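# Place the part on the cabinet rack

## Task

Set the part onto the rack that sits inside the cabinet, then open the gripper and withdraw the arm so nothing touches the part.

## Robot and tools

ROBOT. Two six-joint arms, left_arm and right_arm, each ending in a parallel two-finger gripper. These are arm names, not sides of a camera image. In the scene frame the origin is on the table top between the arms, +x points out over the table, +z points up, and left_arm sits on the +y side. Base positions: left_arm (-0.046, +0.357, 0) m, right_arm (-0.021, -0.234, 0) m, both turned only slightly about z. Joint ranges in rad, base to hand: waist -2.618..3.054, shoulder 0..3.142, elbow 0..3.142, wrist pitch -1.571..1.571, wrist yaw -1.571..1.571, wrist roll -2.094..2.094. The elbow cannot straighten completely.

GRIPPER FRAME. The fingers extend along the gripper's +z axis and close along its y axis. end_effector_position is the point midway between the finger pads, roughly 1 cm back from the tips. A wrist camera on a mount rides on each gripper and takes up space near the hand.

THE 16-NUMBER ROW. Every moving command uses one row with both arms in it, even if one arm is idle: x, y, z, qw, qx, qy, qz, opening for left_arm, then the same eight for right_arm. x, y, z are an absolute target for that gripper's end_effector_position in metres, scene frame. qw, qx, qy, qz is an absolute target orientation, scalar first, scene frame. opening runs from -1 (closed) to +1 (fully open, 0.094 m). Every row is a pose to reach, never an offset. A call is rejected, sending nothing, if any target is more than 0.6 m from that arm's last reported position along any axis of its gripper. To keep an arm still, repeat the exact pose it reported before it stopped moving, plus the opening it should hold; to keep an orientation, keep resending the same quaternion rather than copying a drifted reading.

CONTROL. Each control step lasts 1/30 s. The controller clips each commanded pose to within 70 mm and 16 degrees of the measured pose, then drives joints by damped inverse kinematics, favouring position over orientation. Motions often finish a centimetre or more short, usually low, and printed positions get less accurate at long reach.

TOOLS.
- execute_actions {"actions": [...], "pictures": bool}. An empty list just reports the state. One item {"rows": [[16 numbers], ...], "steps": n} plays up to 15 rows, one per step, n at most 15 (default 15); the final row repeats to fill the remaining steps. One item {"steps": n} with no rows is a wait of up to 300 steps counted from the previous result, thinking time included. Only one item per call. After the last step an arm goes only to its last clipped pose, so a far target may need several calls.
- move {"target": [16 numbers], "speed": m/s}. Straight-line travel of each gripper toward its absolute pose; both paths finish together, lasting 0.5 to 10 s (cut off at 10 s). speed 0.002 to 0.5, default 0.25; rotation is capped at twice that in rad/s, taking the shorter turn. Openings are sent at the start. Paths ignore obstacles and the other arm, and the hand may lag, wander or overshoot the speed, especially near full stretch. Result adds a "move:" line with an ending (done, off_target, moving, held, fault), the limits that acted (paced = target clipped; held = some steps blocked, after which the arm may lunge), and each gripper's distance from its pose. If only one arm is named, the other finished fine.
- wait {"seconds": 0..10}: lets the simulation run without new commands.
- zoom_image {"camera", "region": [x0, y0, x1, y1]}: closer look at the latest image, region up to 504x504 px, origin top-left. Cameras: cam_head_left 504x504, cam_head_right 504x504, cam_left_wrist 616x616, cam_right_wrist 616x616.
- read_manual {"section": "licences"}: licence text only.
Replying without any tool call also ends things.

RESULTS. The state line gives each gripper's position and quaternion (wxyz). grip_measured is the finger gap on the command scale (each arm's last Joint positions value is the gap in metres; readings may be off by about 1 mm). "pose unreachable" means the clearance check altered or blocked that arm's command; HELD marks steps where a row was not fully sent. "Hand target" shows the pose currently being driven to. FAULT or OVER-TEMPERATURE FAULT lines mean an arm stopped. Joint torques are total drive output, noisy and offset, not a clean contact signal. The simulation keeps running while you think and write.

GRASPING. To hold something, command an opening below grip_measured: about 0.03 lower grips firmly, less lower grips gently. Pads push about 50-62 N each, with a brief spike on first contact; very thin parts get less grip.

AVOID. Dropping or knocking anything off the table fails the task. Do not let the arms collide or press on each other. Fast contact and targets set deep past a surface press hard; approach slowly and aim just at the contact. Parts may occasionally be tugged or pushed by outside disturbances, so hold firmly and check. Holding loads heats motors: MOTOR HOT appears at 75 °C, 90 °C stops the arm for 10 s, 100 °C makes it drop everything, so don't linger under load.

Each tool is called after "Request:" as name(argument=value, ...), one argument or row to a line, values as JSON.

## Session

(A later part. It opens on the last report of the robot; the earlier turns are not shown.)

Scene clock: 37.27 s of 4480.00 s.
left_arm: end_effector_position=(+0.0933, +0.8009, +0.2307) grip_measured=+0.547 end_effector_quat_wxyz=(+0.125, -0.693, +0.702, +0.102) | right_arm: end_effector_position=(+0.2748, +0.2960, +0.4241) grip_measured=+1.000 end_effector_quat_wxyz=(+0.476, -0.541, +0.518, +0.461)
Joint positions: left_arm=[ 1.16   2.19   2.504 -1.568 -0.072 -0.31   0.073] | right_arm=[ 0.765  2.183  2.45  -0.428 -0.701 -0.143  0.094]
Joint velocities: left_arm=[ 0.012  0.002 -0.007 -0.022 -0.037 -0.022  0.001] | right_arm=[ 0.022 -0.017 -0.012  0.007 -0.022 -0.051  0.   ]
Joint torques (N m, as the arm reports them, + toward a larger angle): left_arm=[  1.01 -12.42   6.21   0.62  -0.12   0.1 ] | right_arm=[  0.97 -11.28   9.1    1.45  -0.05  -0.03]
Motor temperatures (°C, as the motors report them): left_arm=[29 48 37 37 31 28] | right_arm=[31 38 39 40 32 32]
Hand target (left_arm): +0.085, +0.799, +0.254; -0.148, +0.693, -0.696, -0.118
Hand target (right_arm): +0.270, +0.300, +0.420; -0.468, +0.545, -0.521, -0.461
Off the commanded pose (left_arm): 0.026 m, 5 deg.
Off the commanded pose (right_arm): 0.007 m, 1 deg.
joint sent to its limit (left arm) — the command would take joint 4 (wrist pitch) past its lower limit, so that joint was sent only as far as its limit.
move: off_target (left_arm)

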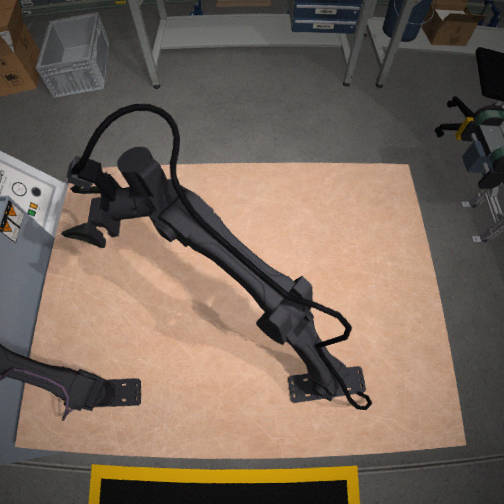

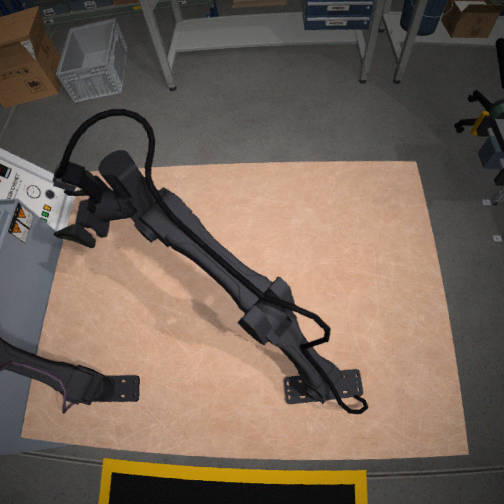

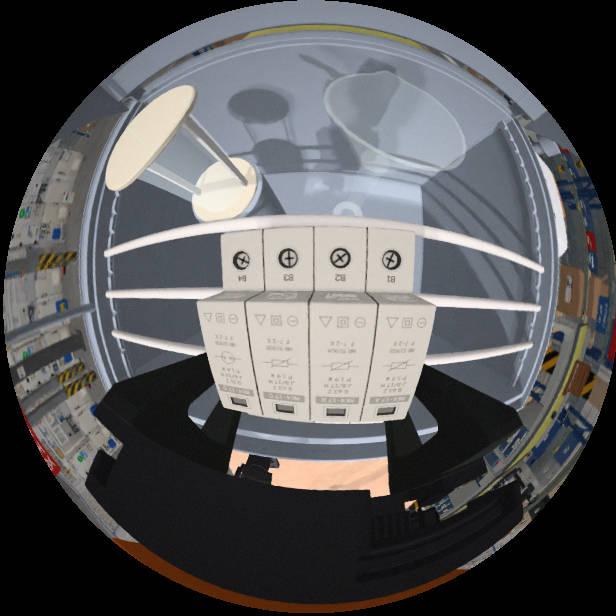

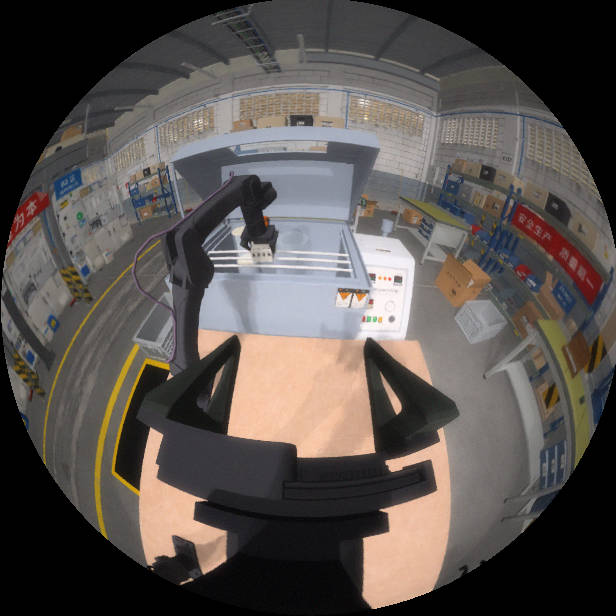

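Request:
move(
  target=[0.085,0.797,0.235,0.086,-0.702,0.702,0.086,0.52,0.27,0.30,0.42,0.468,-0.545,0.521,0.461,1],
  speed=0.02,
)

Request:
zoom_image(
  camera="cam_right_wrist",
  region=[190, 190, 350, 300],
)

Scene clock: 41.33 s of 4480.00 s.
left_arm: end_effector_position=(+0.0948, +0.8035, +0.2184) grip_measured=+0.542 end_effector_quat_wxyz=(+0.115, -0.694, +0.704, +0.096) | right_arm: end_effector_position=(+0.2748, +0.2960, +0.4240) grip_measured=+1.000 end_effector_quat_wxyz=(+0.476, -0.541, +0.518, +0.461)
Joint positions: left_arm=[ 1.16   2.207  2.485 -1.555 -0.069 -0.31   0.072] | right_arm=[ 0.765  2.183  2.45  -0.428 -0.701 -0.143  0.094]
Joint velocities: left_arm=[ 0.007 -0.012 -0.002  0.007 -0.066  0.022 -0.001] | right_arm=[-0.002 -0.007  0.012 -0.037 -0.051 -0.037  0.   ]
Joint torques (N m, as the arm reports them, + toward a larger angle): left_arm=[  0.85 -12.66   4.61   0.46  -0.14   0.04] | right_arm=[  0.98 -11.27   9.14   1.44  -0.07  -0.03]
Motor temperatures (°C, as the motors report them): left_arm=[29 49 37 37 31 28] | right_arm=[31 39 39 40 32 32]
Hand target (left_arm): +0.085, +0.797, +0.234; -0.122, +0.697, -0.699, -0.105
Hand target (right_arm): +0.270, +0.300, +0.420; -0.468, +0.545, -0.521, -0.461
Off the commanded pose (left_arm): 0.020 m, 4 deg.
Off the commanded pose (right_arm): 0.007 m, 1 deg.
joint sent to its limit (left arm) — the command would take joint 4 (wrist pitch) past its lower limit, so that joint was sent only as far as its limit.
move: off_target (left_arm)

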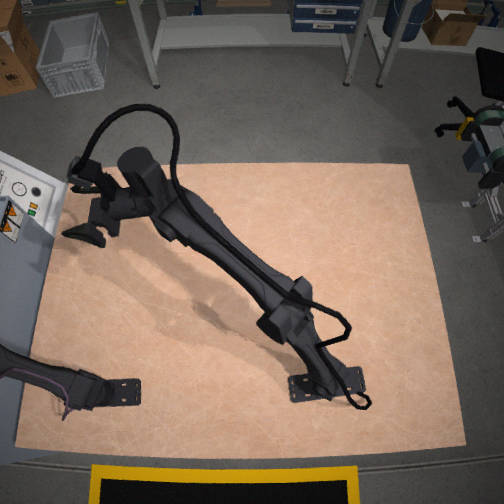

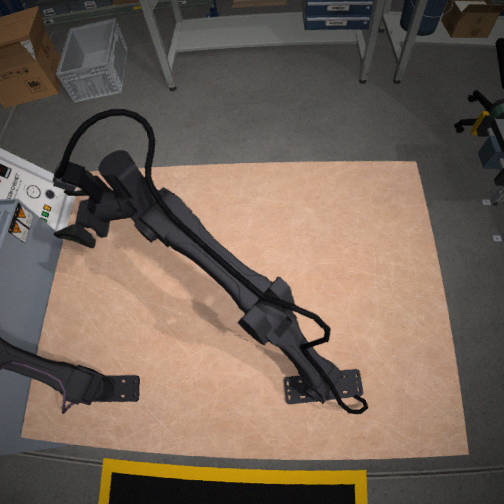

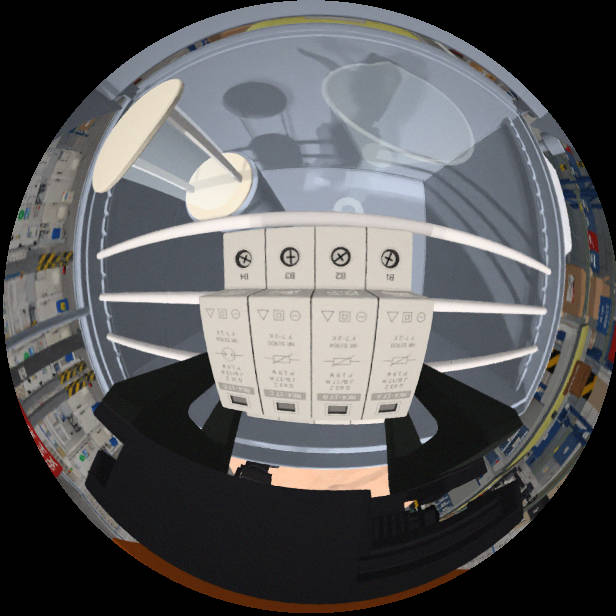

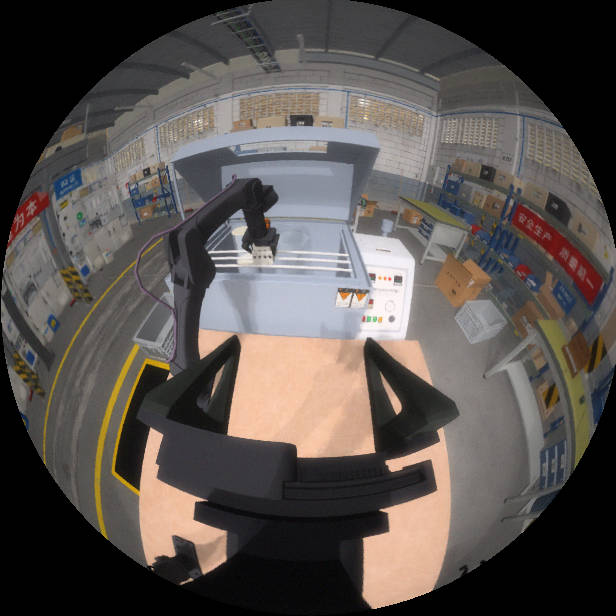

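Region (190, 190, 350, 300) of cam_right_wrist's 616x616 image, scaled by 3.150, with more detail than that image has; it fills the top 346 rows of this view, and the rest is white.

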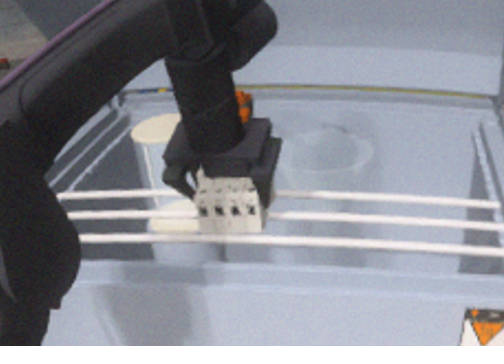

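Request:
move(
  target=[0.085,0.785,0.258,0.086,-0.702,0.702,0.086,0.50,0.27,0.30,0.42,0.468,-0.545,0.521,0.461,1],
  speed=0.025,
)

Request:
move(
  target=[0.085,0.783,0.232,0.086,-0.702,0.702,0.086,0.50,0.27,0.30,0.42,0.468,-0.545,0.521,0.461,1],
  speed=0.02,
)

Request:
zoom_image(
  camera="cam_right_wrist",
  region=[190, 190, 350, 300],
)

Scene clock: 45.63 s of 4480.00 s.
left_arm: end_effector_position=(+0.0902, +0.7901, +0.2278) grip_measured=+0.542 end_effector_quat_wxyz=(+0.113, -0.694, +0.704, +0.095) | right_arm: end_effector_position=(+0.2748, +0.2960, +0.4240) grip_measured=+1.000 end_effector_quat_wxyz=(+0.476, -0.541, +0.518, +0.461)
Joint positions: left_arm=[ 1.16   2.153  2.438 -1.568 -0.069 -0.31   0.072] | right_arm=[ 0.765  2.183  2.45  -0.428 -0.701 -0.143  0.094]
Joint velocities: left_arm=[ 0.007 -0.007 -0.002 -0.022  0.051  0.037  0.   ] | right_arm=[-0.007 -0.002 -0.017  0.081  0.007 -0.037  0.   ]
Joint torques (N m, as the arm reports them, + toward a larger angle): left_arm=[  0.18 -13.48   5.89   0.59  -0.17  -0.01] | right_arm=[  1.04 -11.29   9.12   1.43  -0.06  -0.03]
Motor temperatures (°C, as the motors report them): left_arm=[29 50 36 37 31 28] | right_arm=[31 40 39 40 32 32]
Hand target (left_arm): +0.085, +0.785, +0.257; -0.141, +0.694, -0.697, -0.114
Hand target (right_arm): +0.270, +0.300, +0.420; -0.468, +0.545, -0.521, -0.461
Off the commanded pose (left_arm): 0.031 m, 3 deg.
Off the commanded pose (right_arm): 0.007 m, 1 deg.
joint sent to its limit (left arm) — the command would take joint 4 (wrist pitch) past its lower limit, so that joint was sent only as far as its limit.
move: off_target (left_arm)

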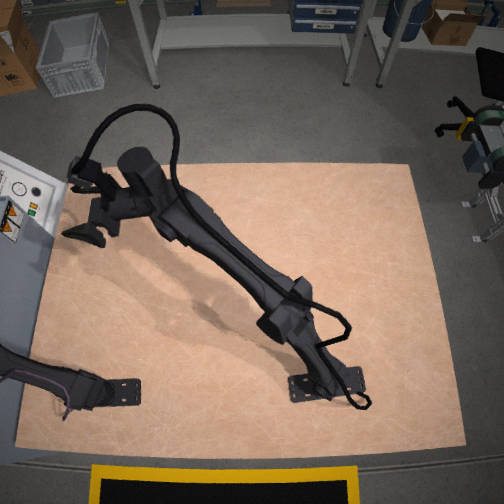

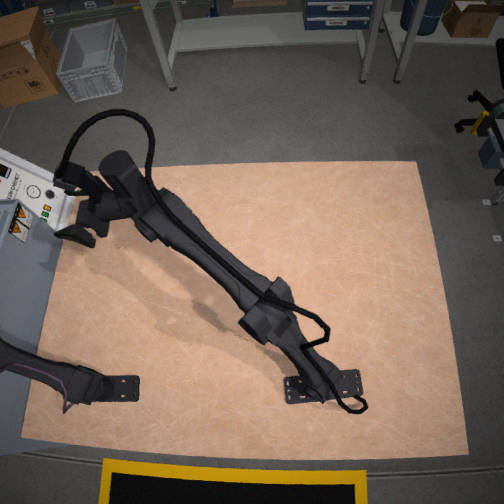

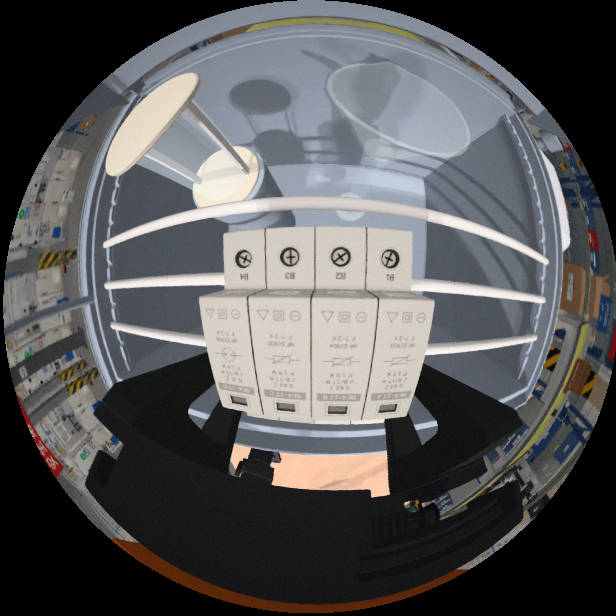

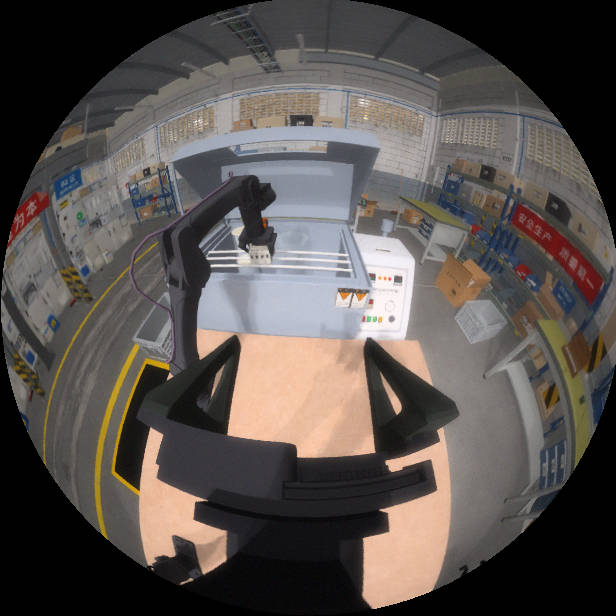

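Scene clock: 47.33 s of 4480.00 s.
left_arm: end_effector_position=(+0.0908, +0.7906, +0.2181) grip_measured=+0.541 end_effector_quat_wxyz=(+0.104, -0.695, +0.706, +0.090) | right_arm: end_effector_position=(+0.2748, +0.2960, +0.4240) grip_measured=+1.000 end_effector_quat_wxyz=(+0.476, -0.541, +0.518, +0.461)
Joint positions: left_arm=[ 1.159  2.158  2.409 -1.554 -0.068 -0.31   0.072] | right_arm=[ 0.765  2.183  2.45  -0.428 -0.701 -0.143  0.094]
Joint velocities: left_arm=[-0.017  0.002 -0.007 -0.022 -0.022 -0.051 -0.   ] | right_arm=[ 0.012 -0.017  0.007  0.022 -0.066 -0.022  0.   ]
Joint torques (N m, as the arm reports them, + toward a larger angle): left_arm=[  0.17 -12.05   4.5    0.42  -0.16  -0.06] | right_arm=[  0.99 -11.28   9.16   1.44  -0.05  -0.05]
Motor temperatures (°C, as the motors report them): left_arm=[29 50 36 37 31 28] | right_arm=[31 40 39 40 32 32]
Hand target (left_arm): +0.085, +0.783, +0.231; -0.109, +0.699, -0.700, -0.097
Hand target (right_arm): +0.270, +0.300, +0.420; -0.468, +0.545, -0.521, -0.461
Off the commanded pose (left_arm): 0.017 m, 2 deg.
Off the commanded pose (right_arm): 0.007 m, 1 deg.
joint sent to its limit (left arm) — the command would take joint 4 (wrist pitch) past its lower limit, so that joint was sent only as far as its limit.
move: off_target (left_arm)

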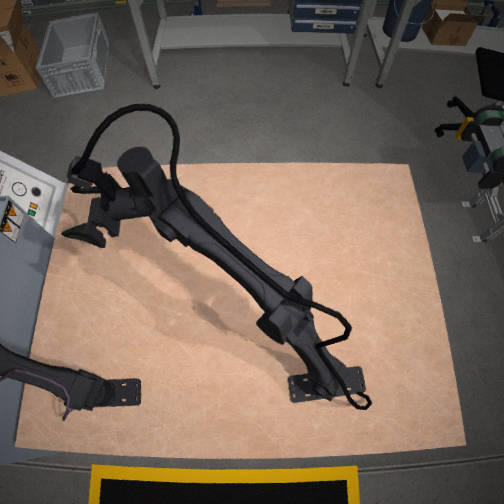

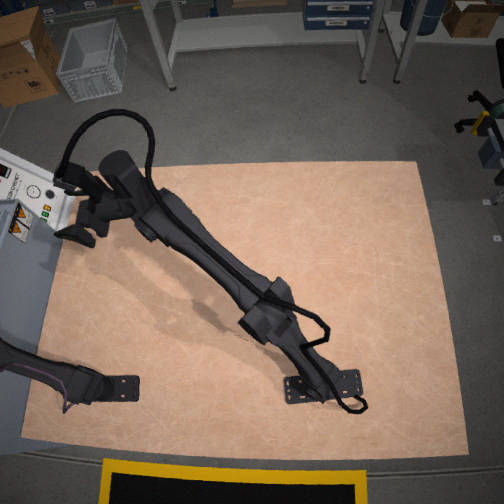

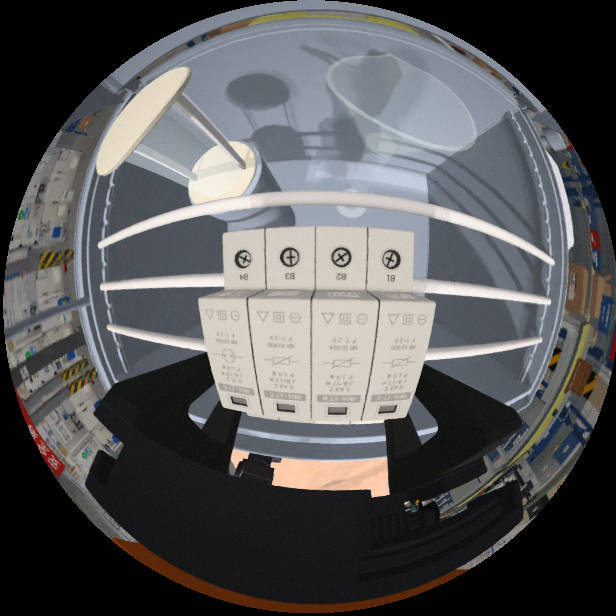

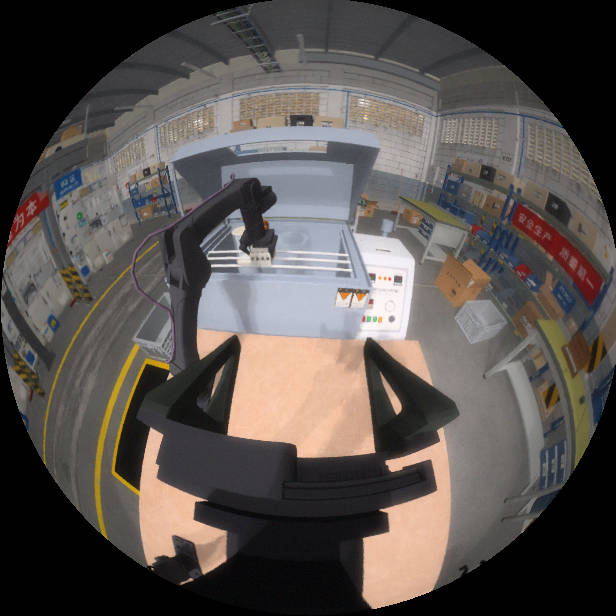

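Region (190, 190, 350, 300) of cam_right_wrist's 616x616 image, scaled by 3.150, with more detail than that image has; it fills the top 346 rows of this view, and the rest is white.

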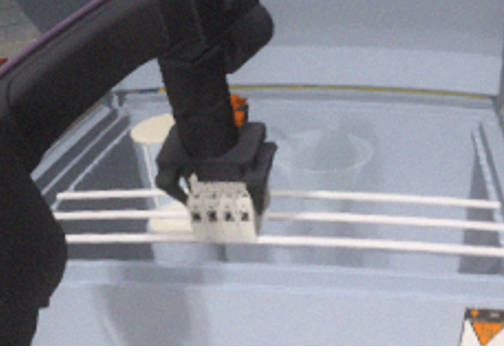

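Request:
move(
  target=[0.088,0.788,0.222,0.086,-0.702,0.702,0.086,0.58,0.27,0.30,0.42,0.468,-0.545,0.521,0.461,1],
  speed=0.02,
)

Scene clock: 51.03 s of 4480.00 s.
left_arm: end_effector_position=(+0.0910, +0.7902, +0.2116) grip_measured=+0.578 end_effector_quat_wxyz=(+0.096, -0.697, +0.706, +0.085) | right_arm: end_effector_position=(+0.2748, +0.2960, +0.4240) grip_measured=+1.000 end_effector_quat_wxyz=(+0.476, -0.541, +0.518, +0.461)
Joint positions: left_arm=[ 1.159  2.172  2.409 -1.561 -0.067 -0.313  0.074] | right_arm=[ 0.765  2.183  2.45  -0.428 -0.701 -0.143  0.094]
Joint velocities: left_arm=[ 0.007 -0.022  0.002 -0.022 -0.066 -0.037 -0.001] | right_arm=[ 0.017  0.007 -0.007 -0.007 -0.022 -0.007  0.   ]
Joint torques (N m, as the arm reports them, + toward a larger angle): left_arm=[ -0.03 -10.84   5.57   0.45  -0.19  -0.07] | right_arm=[  0.99 -11.3    9.14   1.43  -0.05  -0.03]
Motor temperatures (°C, as the motors report them): left_arm=[29 51 36 36 30 28] | right_arm=[31 40 39 40 32 32]
Hand target (left_arm): +0.088, +0.788, +0.221; -0.100, +0.700, -0.701, -0.093
Hand target (right_arm): +0.270, +0.300, +0.420; -0.468, +0.545, -0.521, -0.461
Off the commanded pose (left_arm): 0.011 m, 1 deg.
Off the commanded pose (right_arm): 0.007 m, 1 deg.
joint sent to its limit (left arm) — the command would take joint 4 (wrist pitch) past its lower limit, so that joint was sent only as far as its limit.
move: off_target (left_arm)

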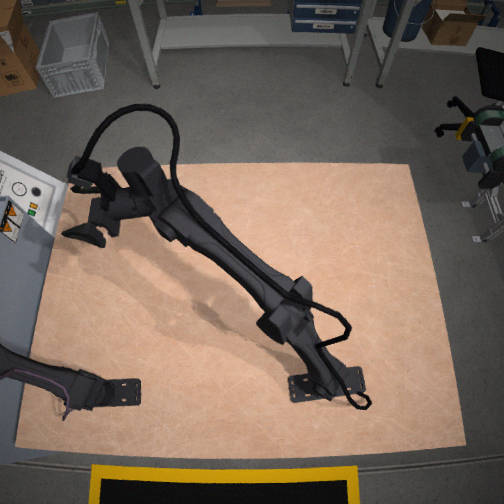

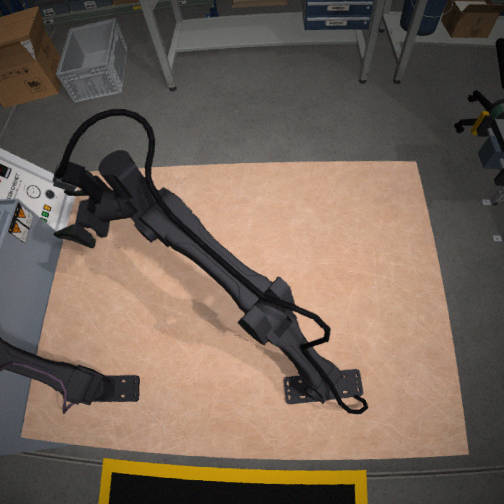

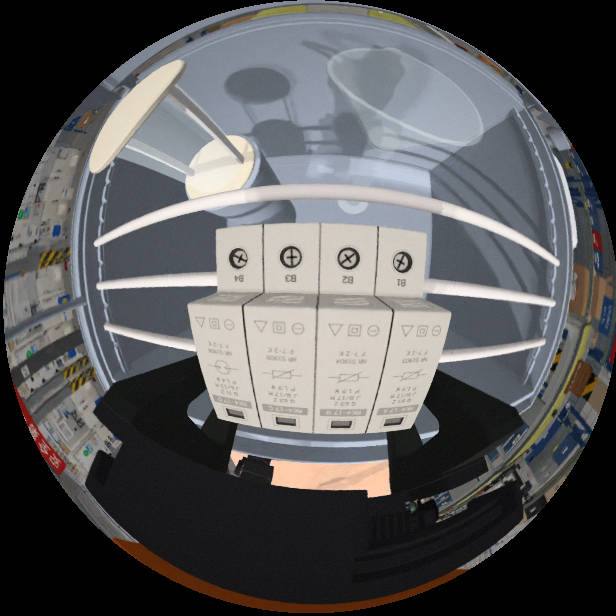

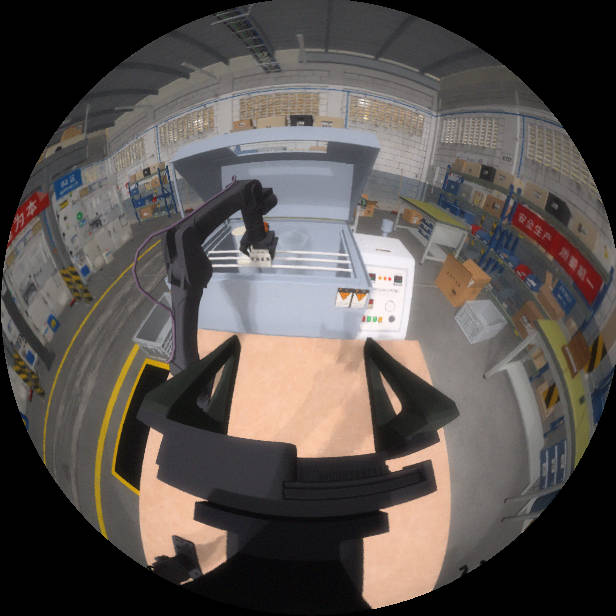

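Request:
move(
  target=[0.09,0.788,0.25,0.09,-0.70,0.703,0.09,0.8,0.27,0.30,0.42,0.468,-0.545,0.521,0.461,1],
  speed=0.03,
)

Request:
zoom_image(
  camera="cam_right_wrist",
  region=[180,170,360,300],
)

Scene clock: 53.47 s of 4480.00 s.
left_arm: end_effector_position=(+0.0897, +0.7897, +0.2278) grip_measured=+0.798 end_effector_quat_wxyz=(+0.113, -0.696, +0.703, +0.096) | right_arm: end_effector_position=(+0.2748, +0.2960, +0.4240) grip_measured=+1.000 end_effector_quat_wxyz=(+0.476, -0.541, +0.518, +0.461)
Joint positions: left_arm=[ 1.159  2.147  2.428 -1.563 -0.073 -0.314  0.084] | right_arm=[ 0.765  2.183  2.45  -0.428 -0.701 -0.143  0.094]
Joint velocities: left_arm=[-0.002 -0.002  0.002 -0.051 -0.066 -0.066 -0.001] | right_arm=[-0.027 -0.007  0.007 -0.095 -0.066  0.007  0.   ]
Joint torques (N m, as the arm reports them, + toward a larger angle): left_arm=[ -0.51 -11.5    7.17   0.54  -0.18  -0.01] | right_arm=[  1.   -11.33   9.16   1.45  -0.06  -0.05]
Motor temperatures (°C, as the motors report them): left_arm=[29 51 36 36 30 28] | right_arm=[31 41 39 40 32 32]
Hand target (left_arm): +0.090, +0.787, +0.249; -0.134, +0.693, -0.699, -0.112
Hand target (right_arm): +0.270, +0.300, +0.420; -0.468, +0.545, -0.521, -0.461
Off the commanded pose (left_arm): 0.022 m, 3 deg.
Off the commanded pose (right_arm): 0.007 m, 1 deg.
joint sent to its limit (left arm) — the command would take joint 4 (wrist pitch) past its lower limit, so that joint was sent only as far as its limit.
move: off_target (left_arm)

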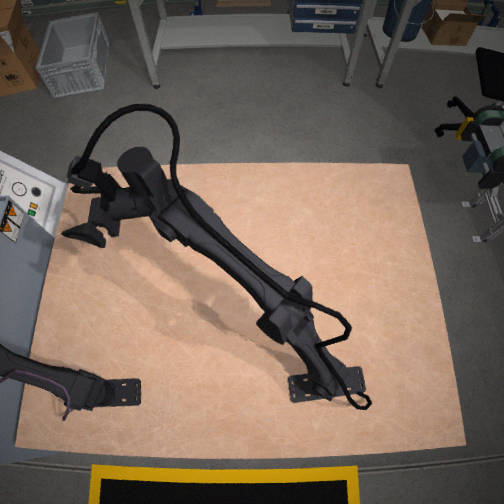

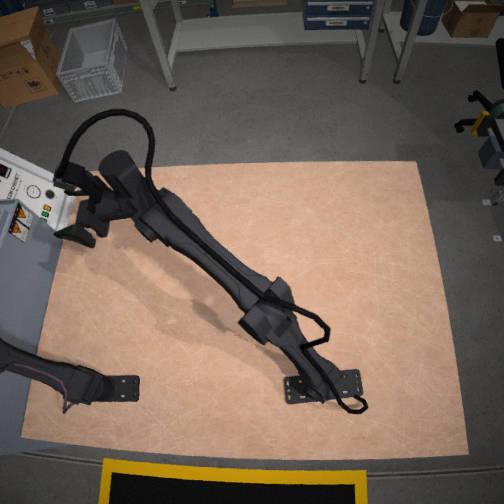

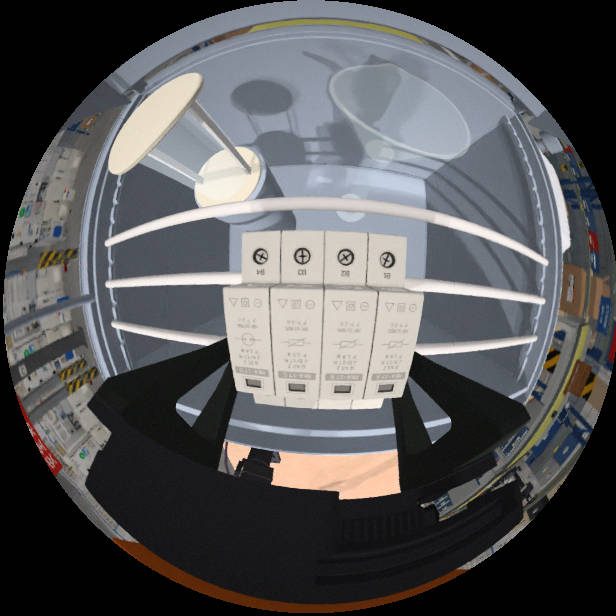

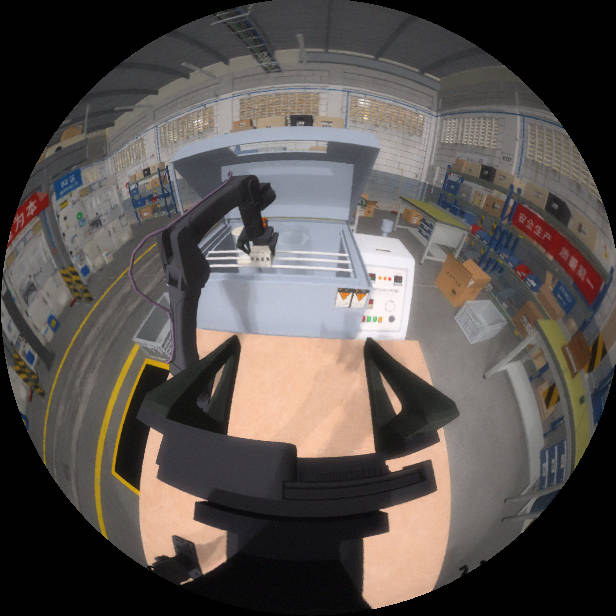

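Region (180, 170, 360, 300) of cam_right_wrist's 616x616 image, scaled by 2.800, with more detail than that image has.

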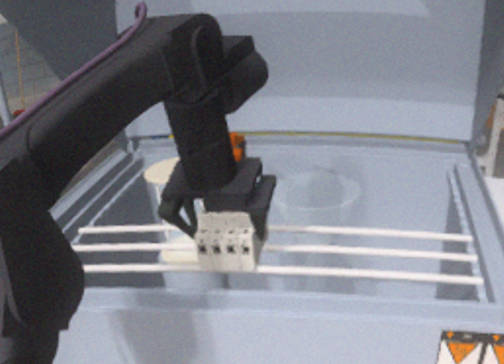

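Resting. Lift away.

Request:
move(
  target=[0.09,0.76,0.36,0.18,-0.684,0.684,0.18,1,0.27,0.2,0.40,0.468,-0.545,0.521,0.461,1],
  speed=0.1,
)

Request:
move(
  target=[0.15,0.48,0.40,0.33,-0.46,0.80,0.19,1,0.2,-0.2,0.3,0.468,-0.545,0.521,0.461,1],
  speed=0.25,
)

Scene clock: 56.70 s of 4480.00 s.
left_arm: end_effector_position=(+0.0911, +0.7653, +0.3424) grip_measured=+1.000 end_effector_quat_wxyz=(+0.226, -0.667, +0.682, +0.200) | right_arm: end_effector_position=(+0.2731, +0.2060, +0.3951) grip_measured=+1.000 end_effector_quat_wxyz=(+0.463, -0.543, +0.528, +0.460)
Joint positions: left_arm=[ 1.09   1.966  2.546 -1.565 -0.189 -0.325  0.094] | right_arm=[ 0.621  1.814  1.823 -0.232 -0.843 -0.185  0.094]
Joint velocities: left_arm=[-0.017 -0.007 -0.012 -0.007 -0.051 -0.037  0.   ] | right_arm=[-0.007 -0.027 -0.007  0.007 -0.007  0.007  0.   ]
Joint torques (N m, as the arm reports them, + toward a larger angle): left_arm=[-0.72 -9.    6.38  0.99 -0.22 -0.04] | right_arm=[ -0.36 -11.26   6.4    1.56  -0.22  -0.08]
Motor temperatures (°C, as the motors report them): left_arm=[29 51 36 36 30 28] | right_arm=[31 41 39 41 32 32]
Hand target (left_arm): +0.090, +0.759, +0.360; -0.244, +0.664, -0.674, -0.213
Hand target (right_arm): +0.269, +0.201, +0.399; -0.467, +0.546, -0.521, -0.460
Off the commanded pose (left_arm): 0.018 m, 6 deg.
Off the commanded pose (right_arm): 0.008 m, 1 deg.
joint sent to its limit (left arm) — the command would take joint 4 (wrist pitch) past its lower limit, so that joint was sent only as far as its limit.
move: off_target (left_arm)

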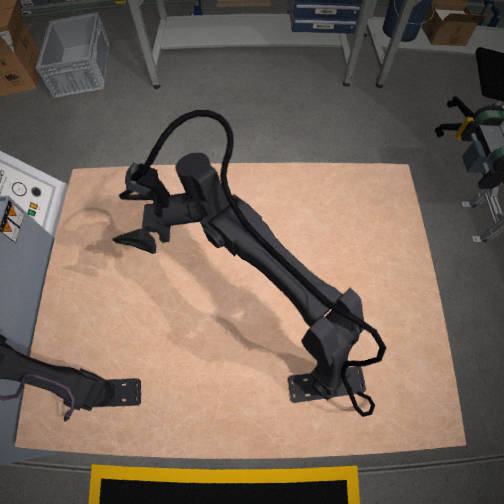

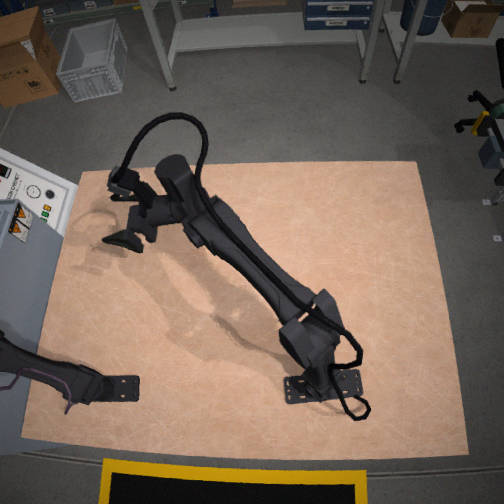

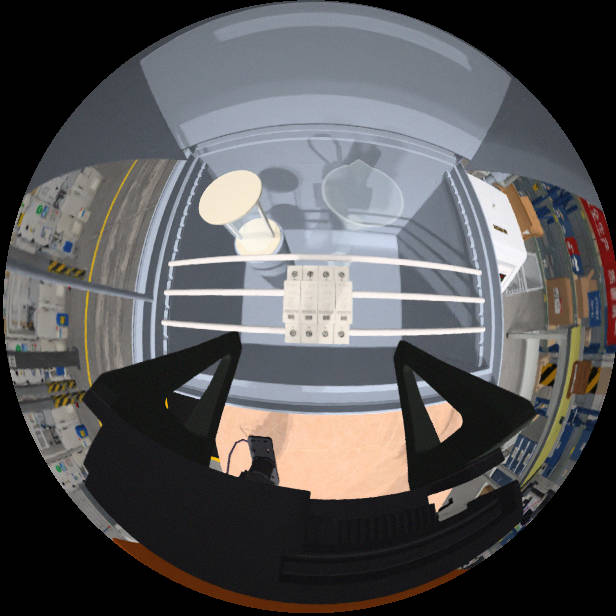

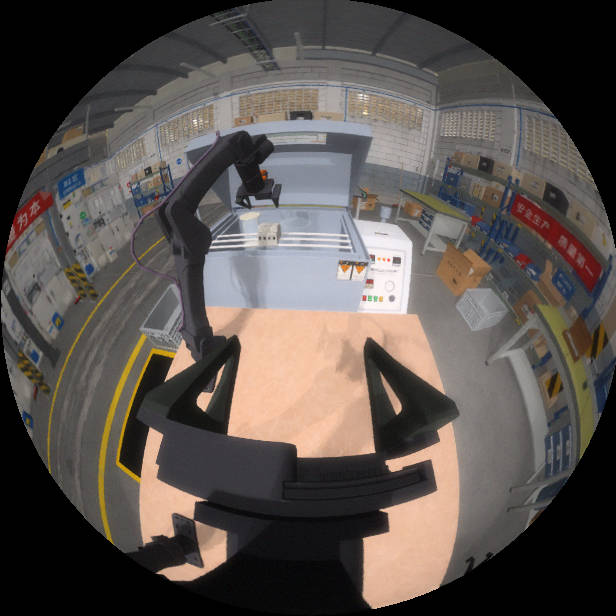

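Scene clock: 59.03 s of 4480.00 s.
left_arm: end_effector_position=(+0.1606, +0.4777, +0.3995) grip_measured=+1.000 end_effector_quat_wxyz=(+0.387, -0.430, +0.800, +0.160) | right_arm: end_effector_position=(+0.2015, -0.2019, +0.3017) grip_measured=+1.000 end_effector_quat_wxyz=(+0.667, -0.316, +0.638, +0.218)
Joint positions: left_arm=[ 0.043  1.21   1.907 -1.565 -0.555 -0.66   0.094] | right_arm=[-0.881  0.772  0.716 -0.631 -1.547 -0.83   0.094]
Joint velocities: left_arm=[-0.002 -0.012  0.012 -0.066 -0.022 -0.051  0.   ] | right_arm=[-0.022  0.002  0.007 -0.007 -0.022 -0.022  0.   ]
Joint torques (N m, as the arm reports them, + toward a larger angle): left_arm=[-0.73 -2.16  3.6   1.08 -0.44 -0.06] | right_arm=[-0.64 -2.05  5.82  0.8  -0.61 -0.06]
Motor temperatures (°C, as the motors report them): left_arm=[29 50 36 37 30 28] | right_arm=[31 41 39 40 32 32]
Hand target (left_arm): +0.155, +0.478, +0.401; +0.392, -0.433, +0.795, +0.165
Hand target (right_arm): +0.196, -0.198, +0.298; +0.668, -0.311, +0.637, +0.226
Off the commanded pose (left_arm): 0.011 m, 8 deg.
Off the commanded pose (right_arm): 0.003 m, 47 deg; orientation clipped at the last step of the last action.
joint sent to its limit (left arm) — the command would take joint 4 (wrist pitch) past its lower limit, so that joint was sent only as far as its limit.
joint sent to its limit (right arm) — the command would take joint 5 (wrist yaw) past its lower limit, so that joint was sent only as far as its limit.
move: off_target (left_arm, right_arm); limits=paced

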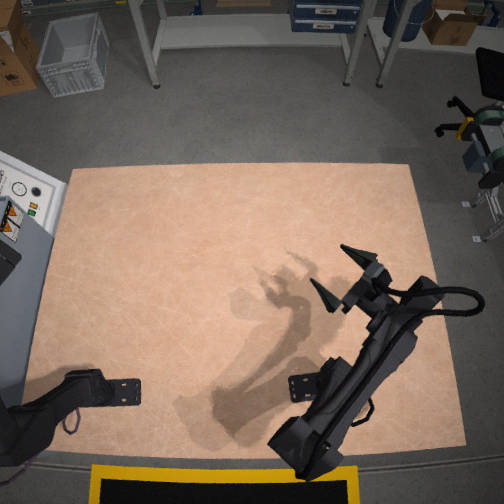

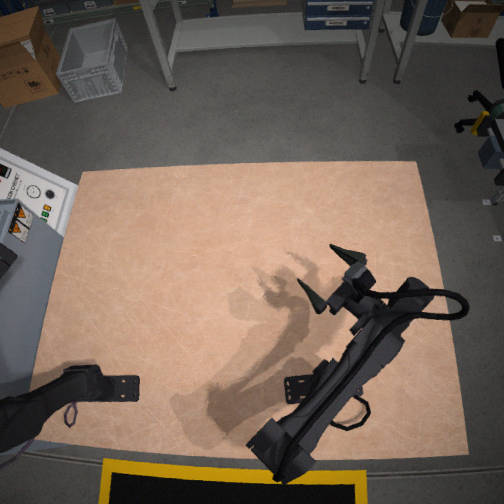

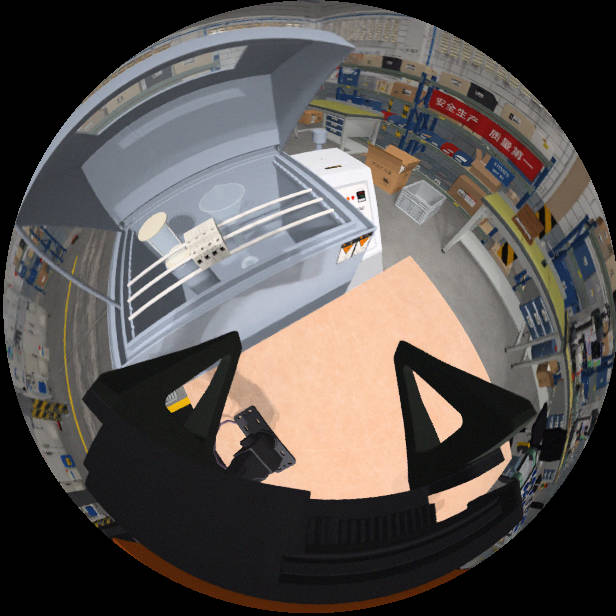

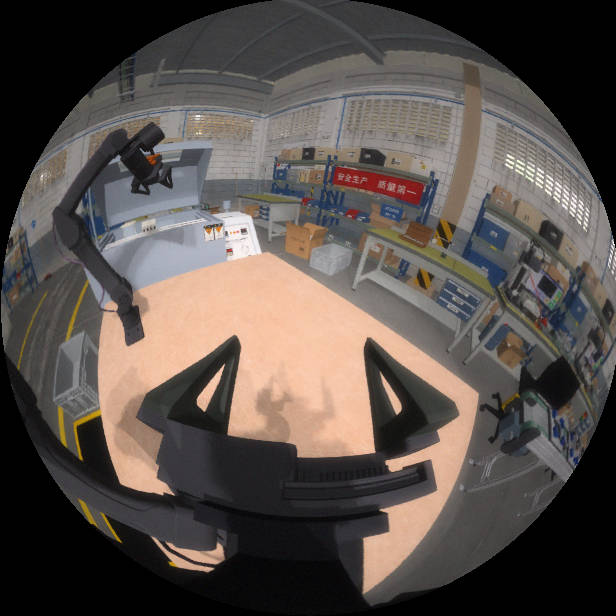

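Request:
finished_scene(
  scene=2,
)

The scene is finished: the task was done.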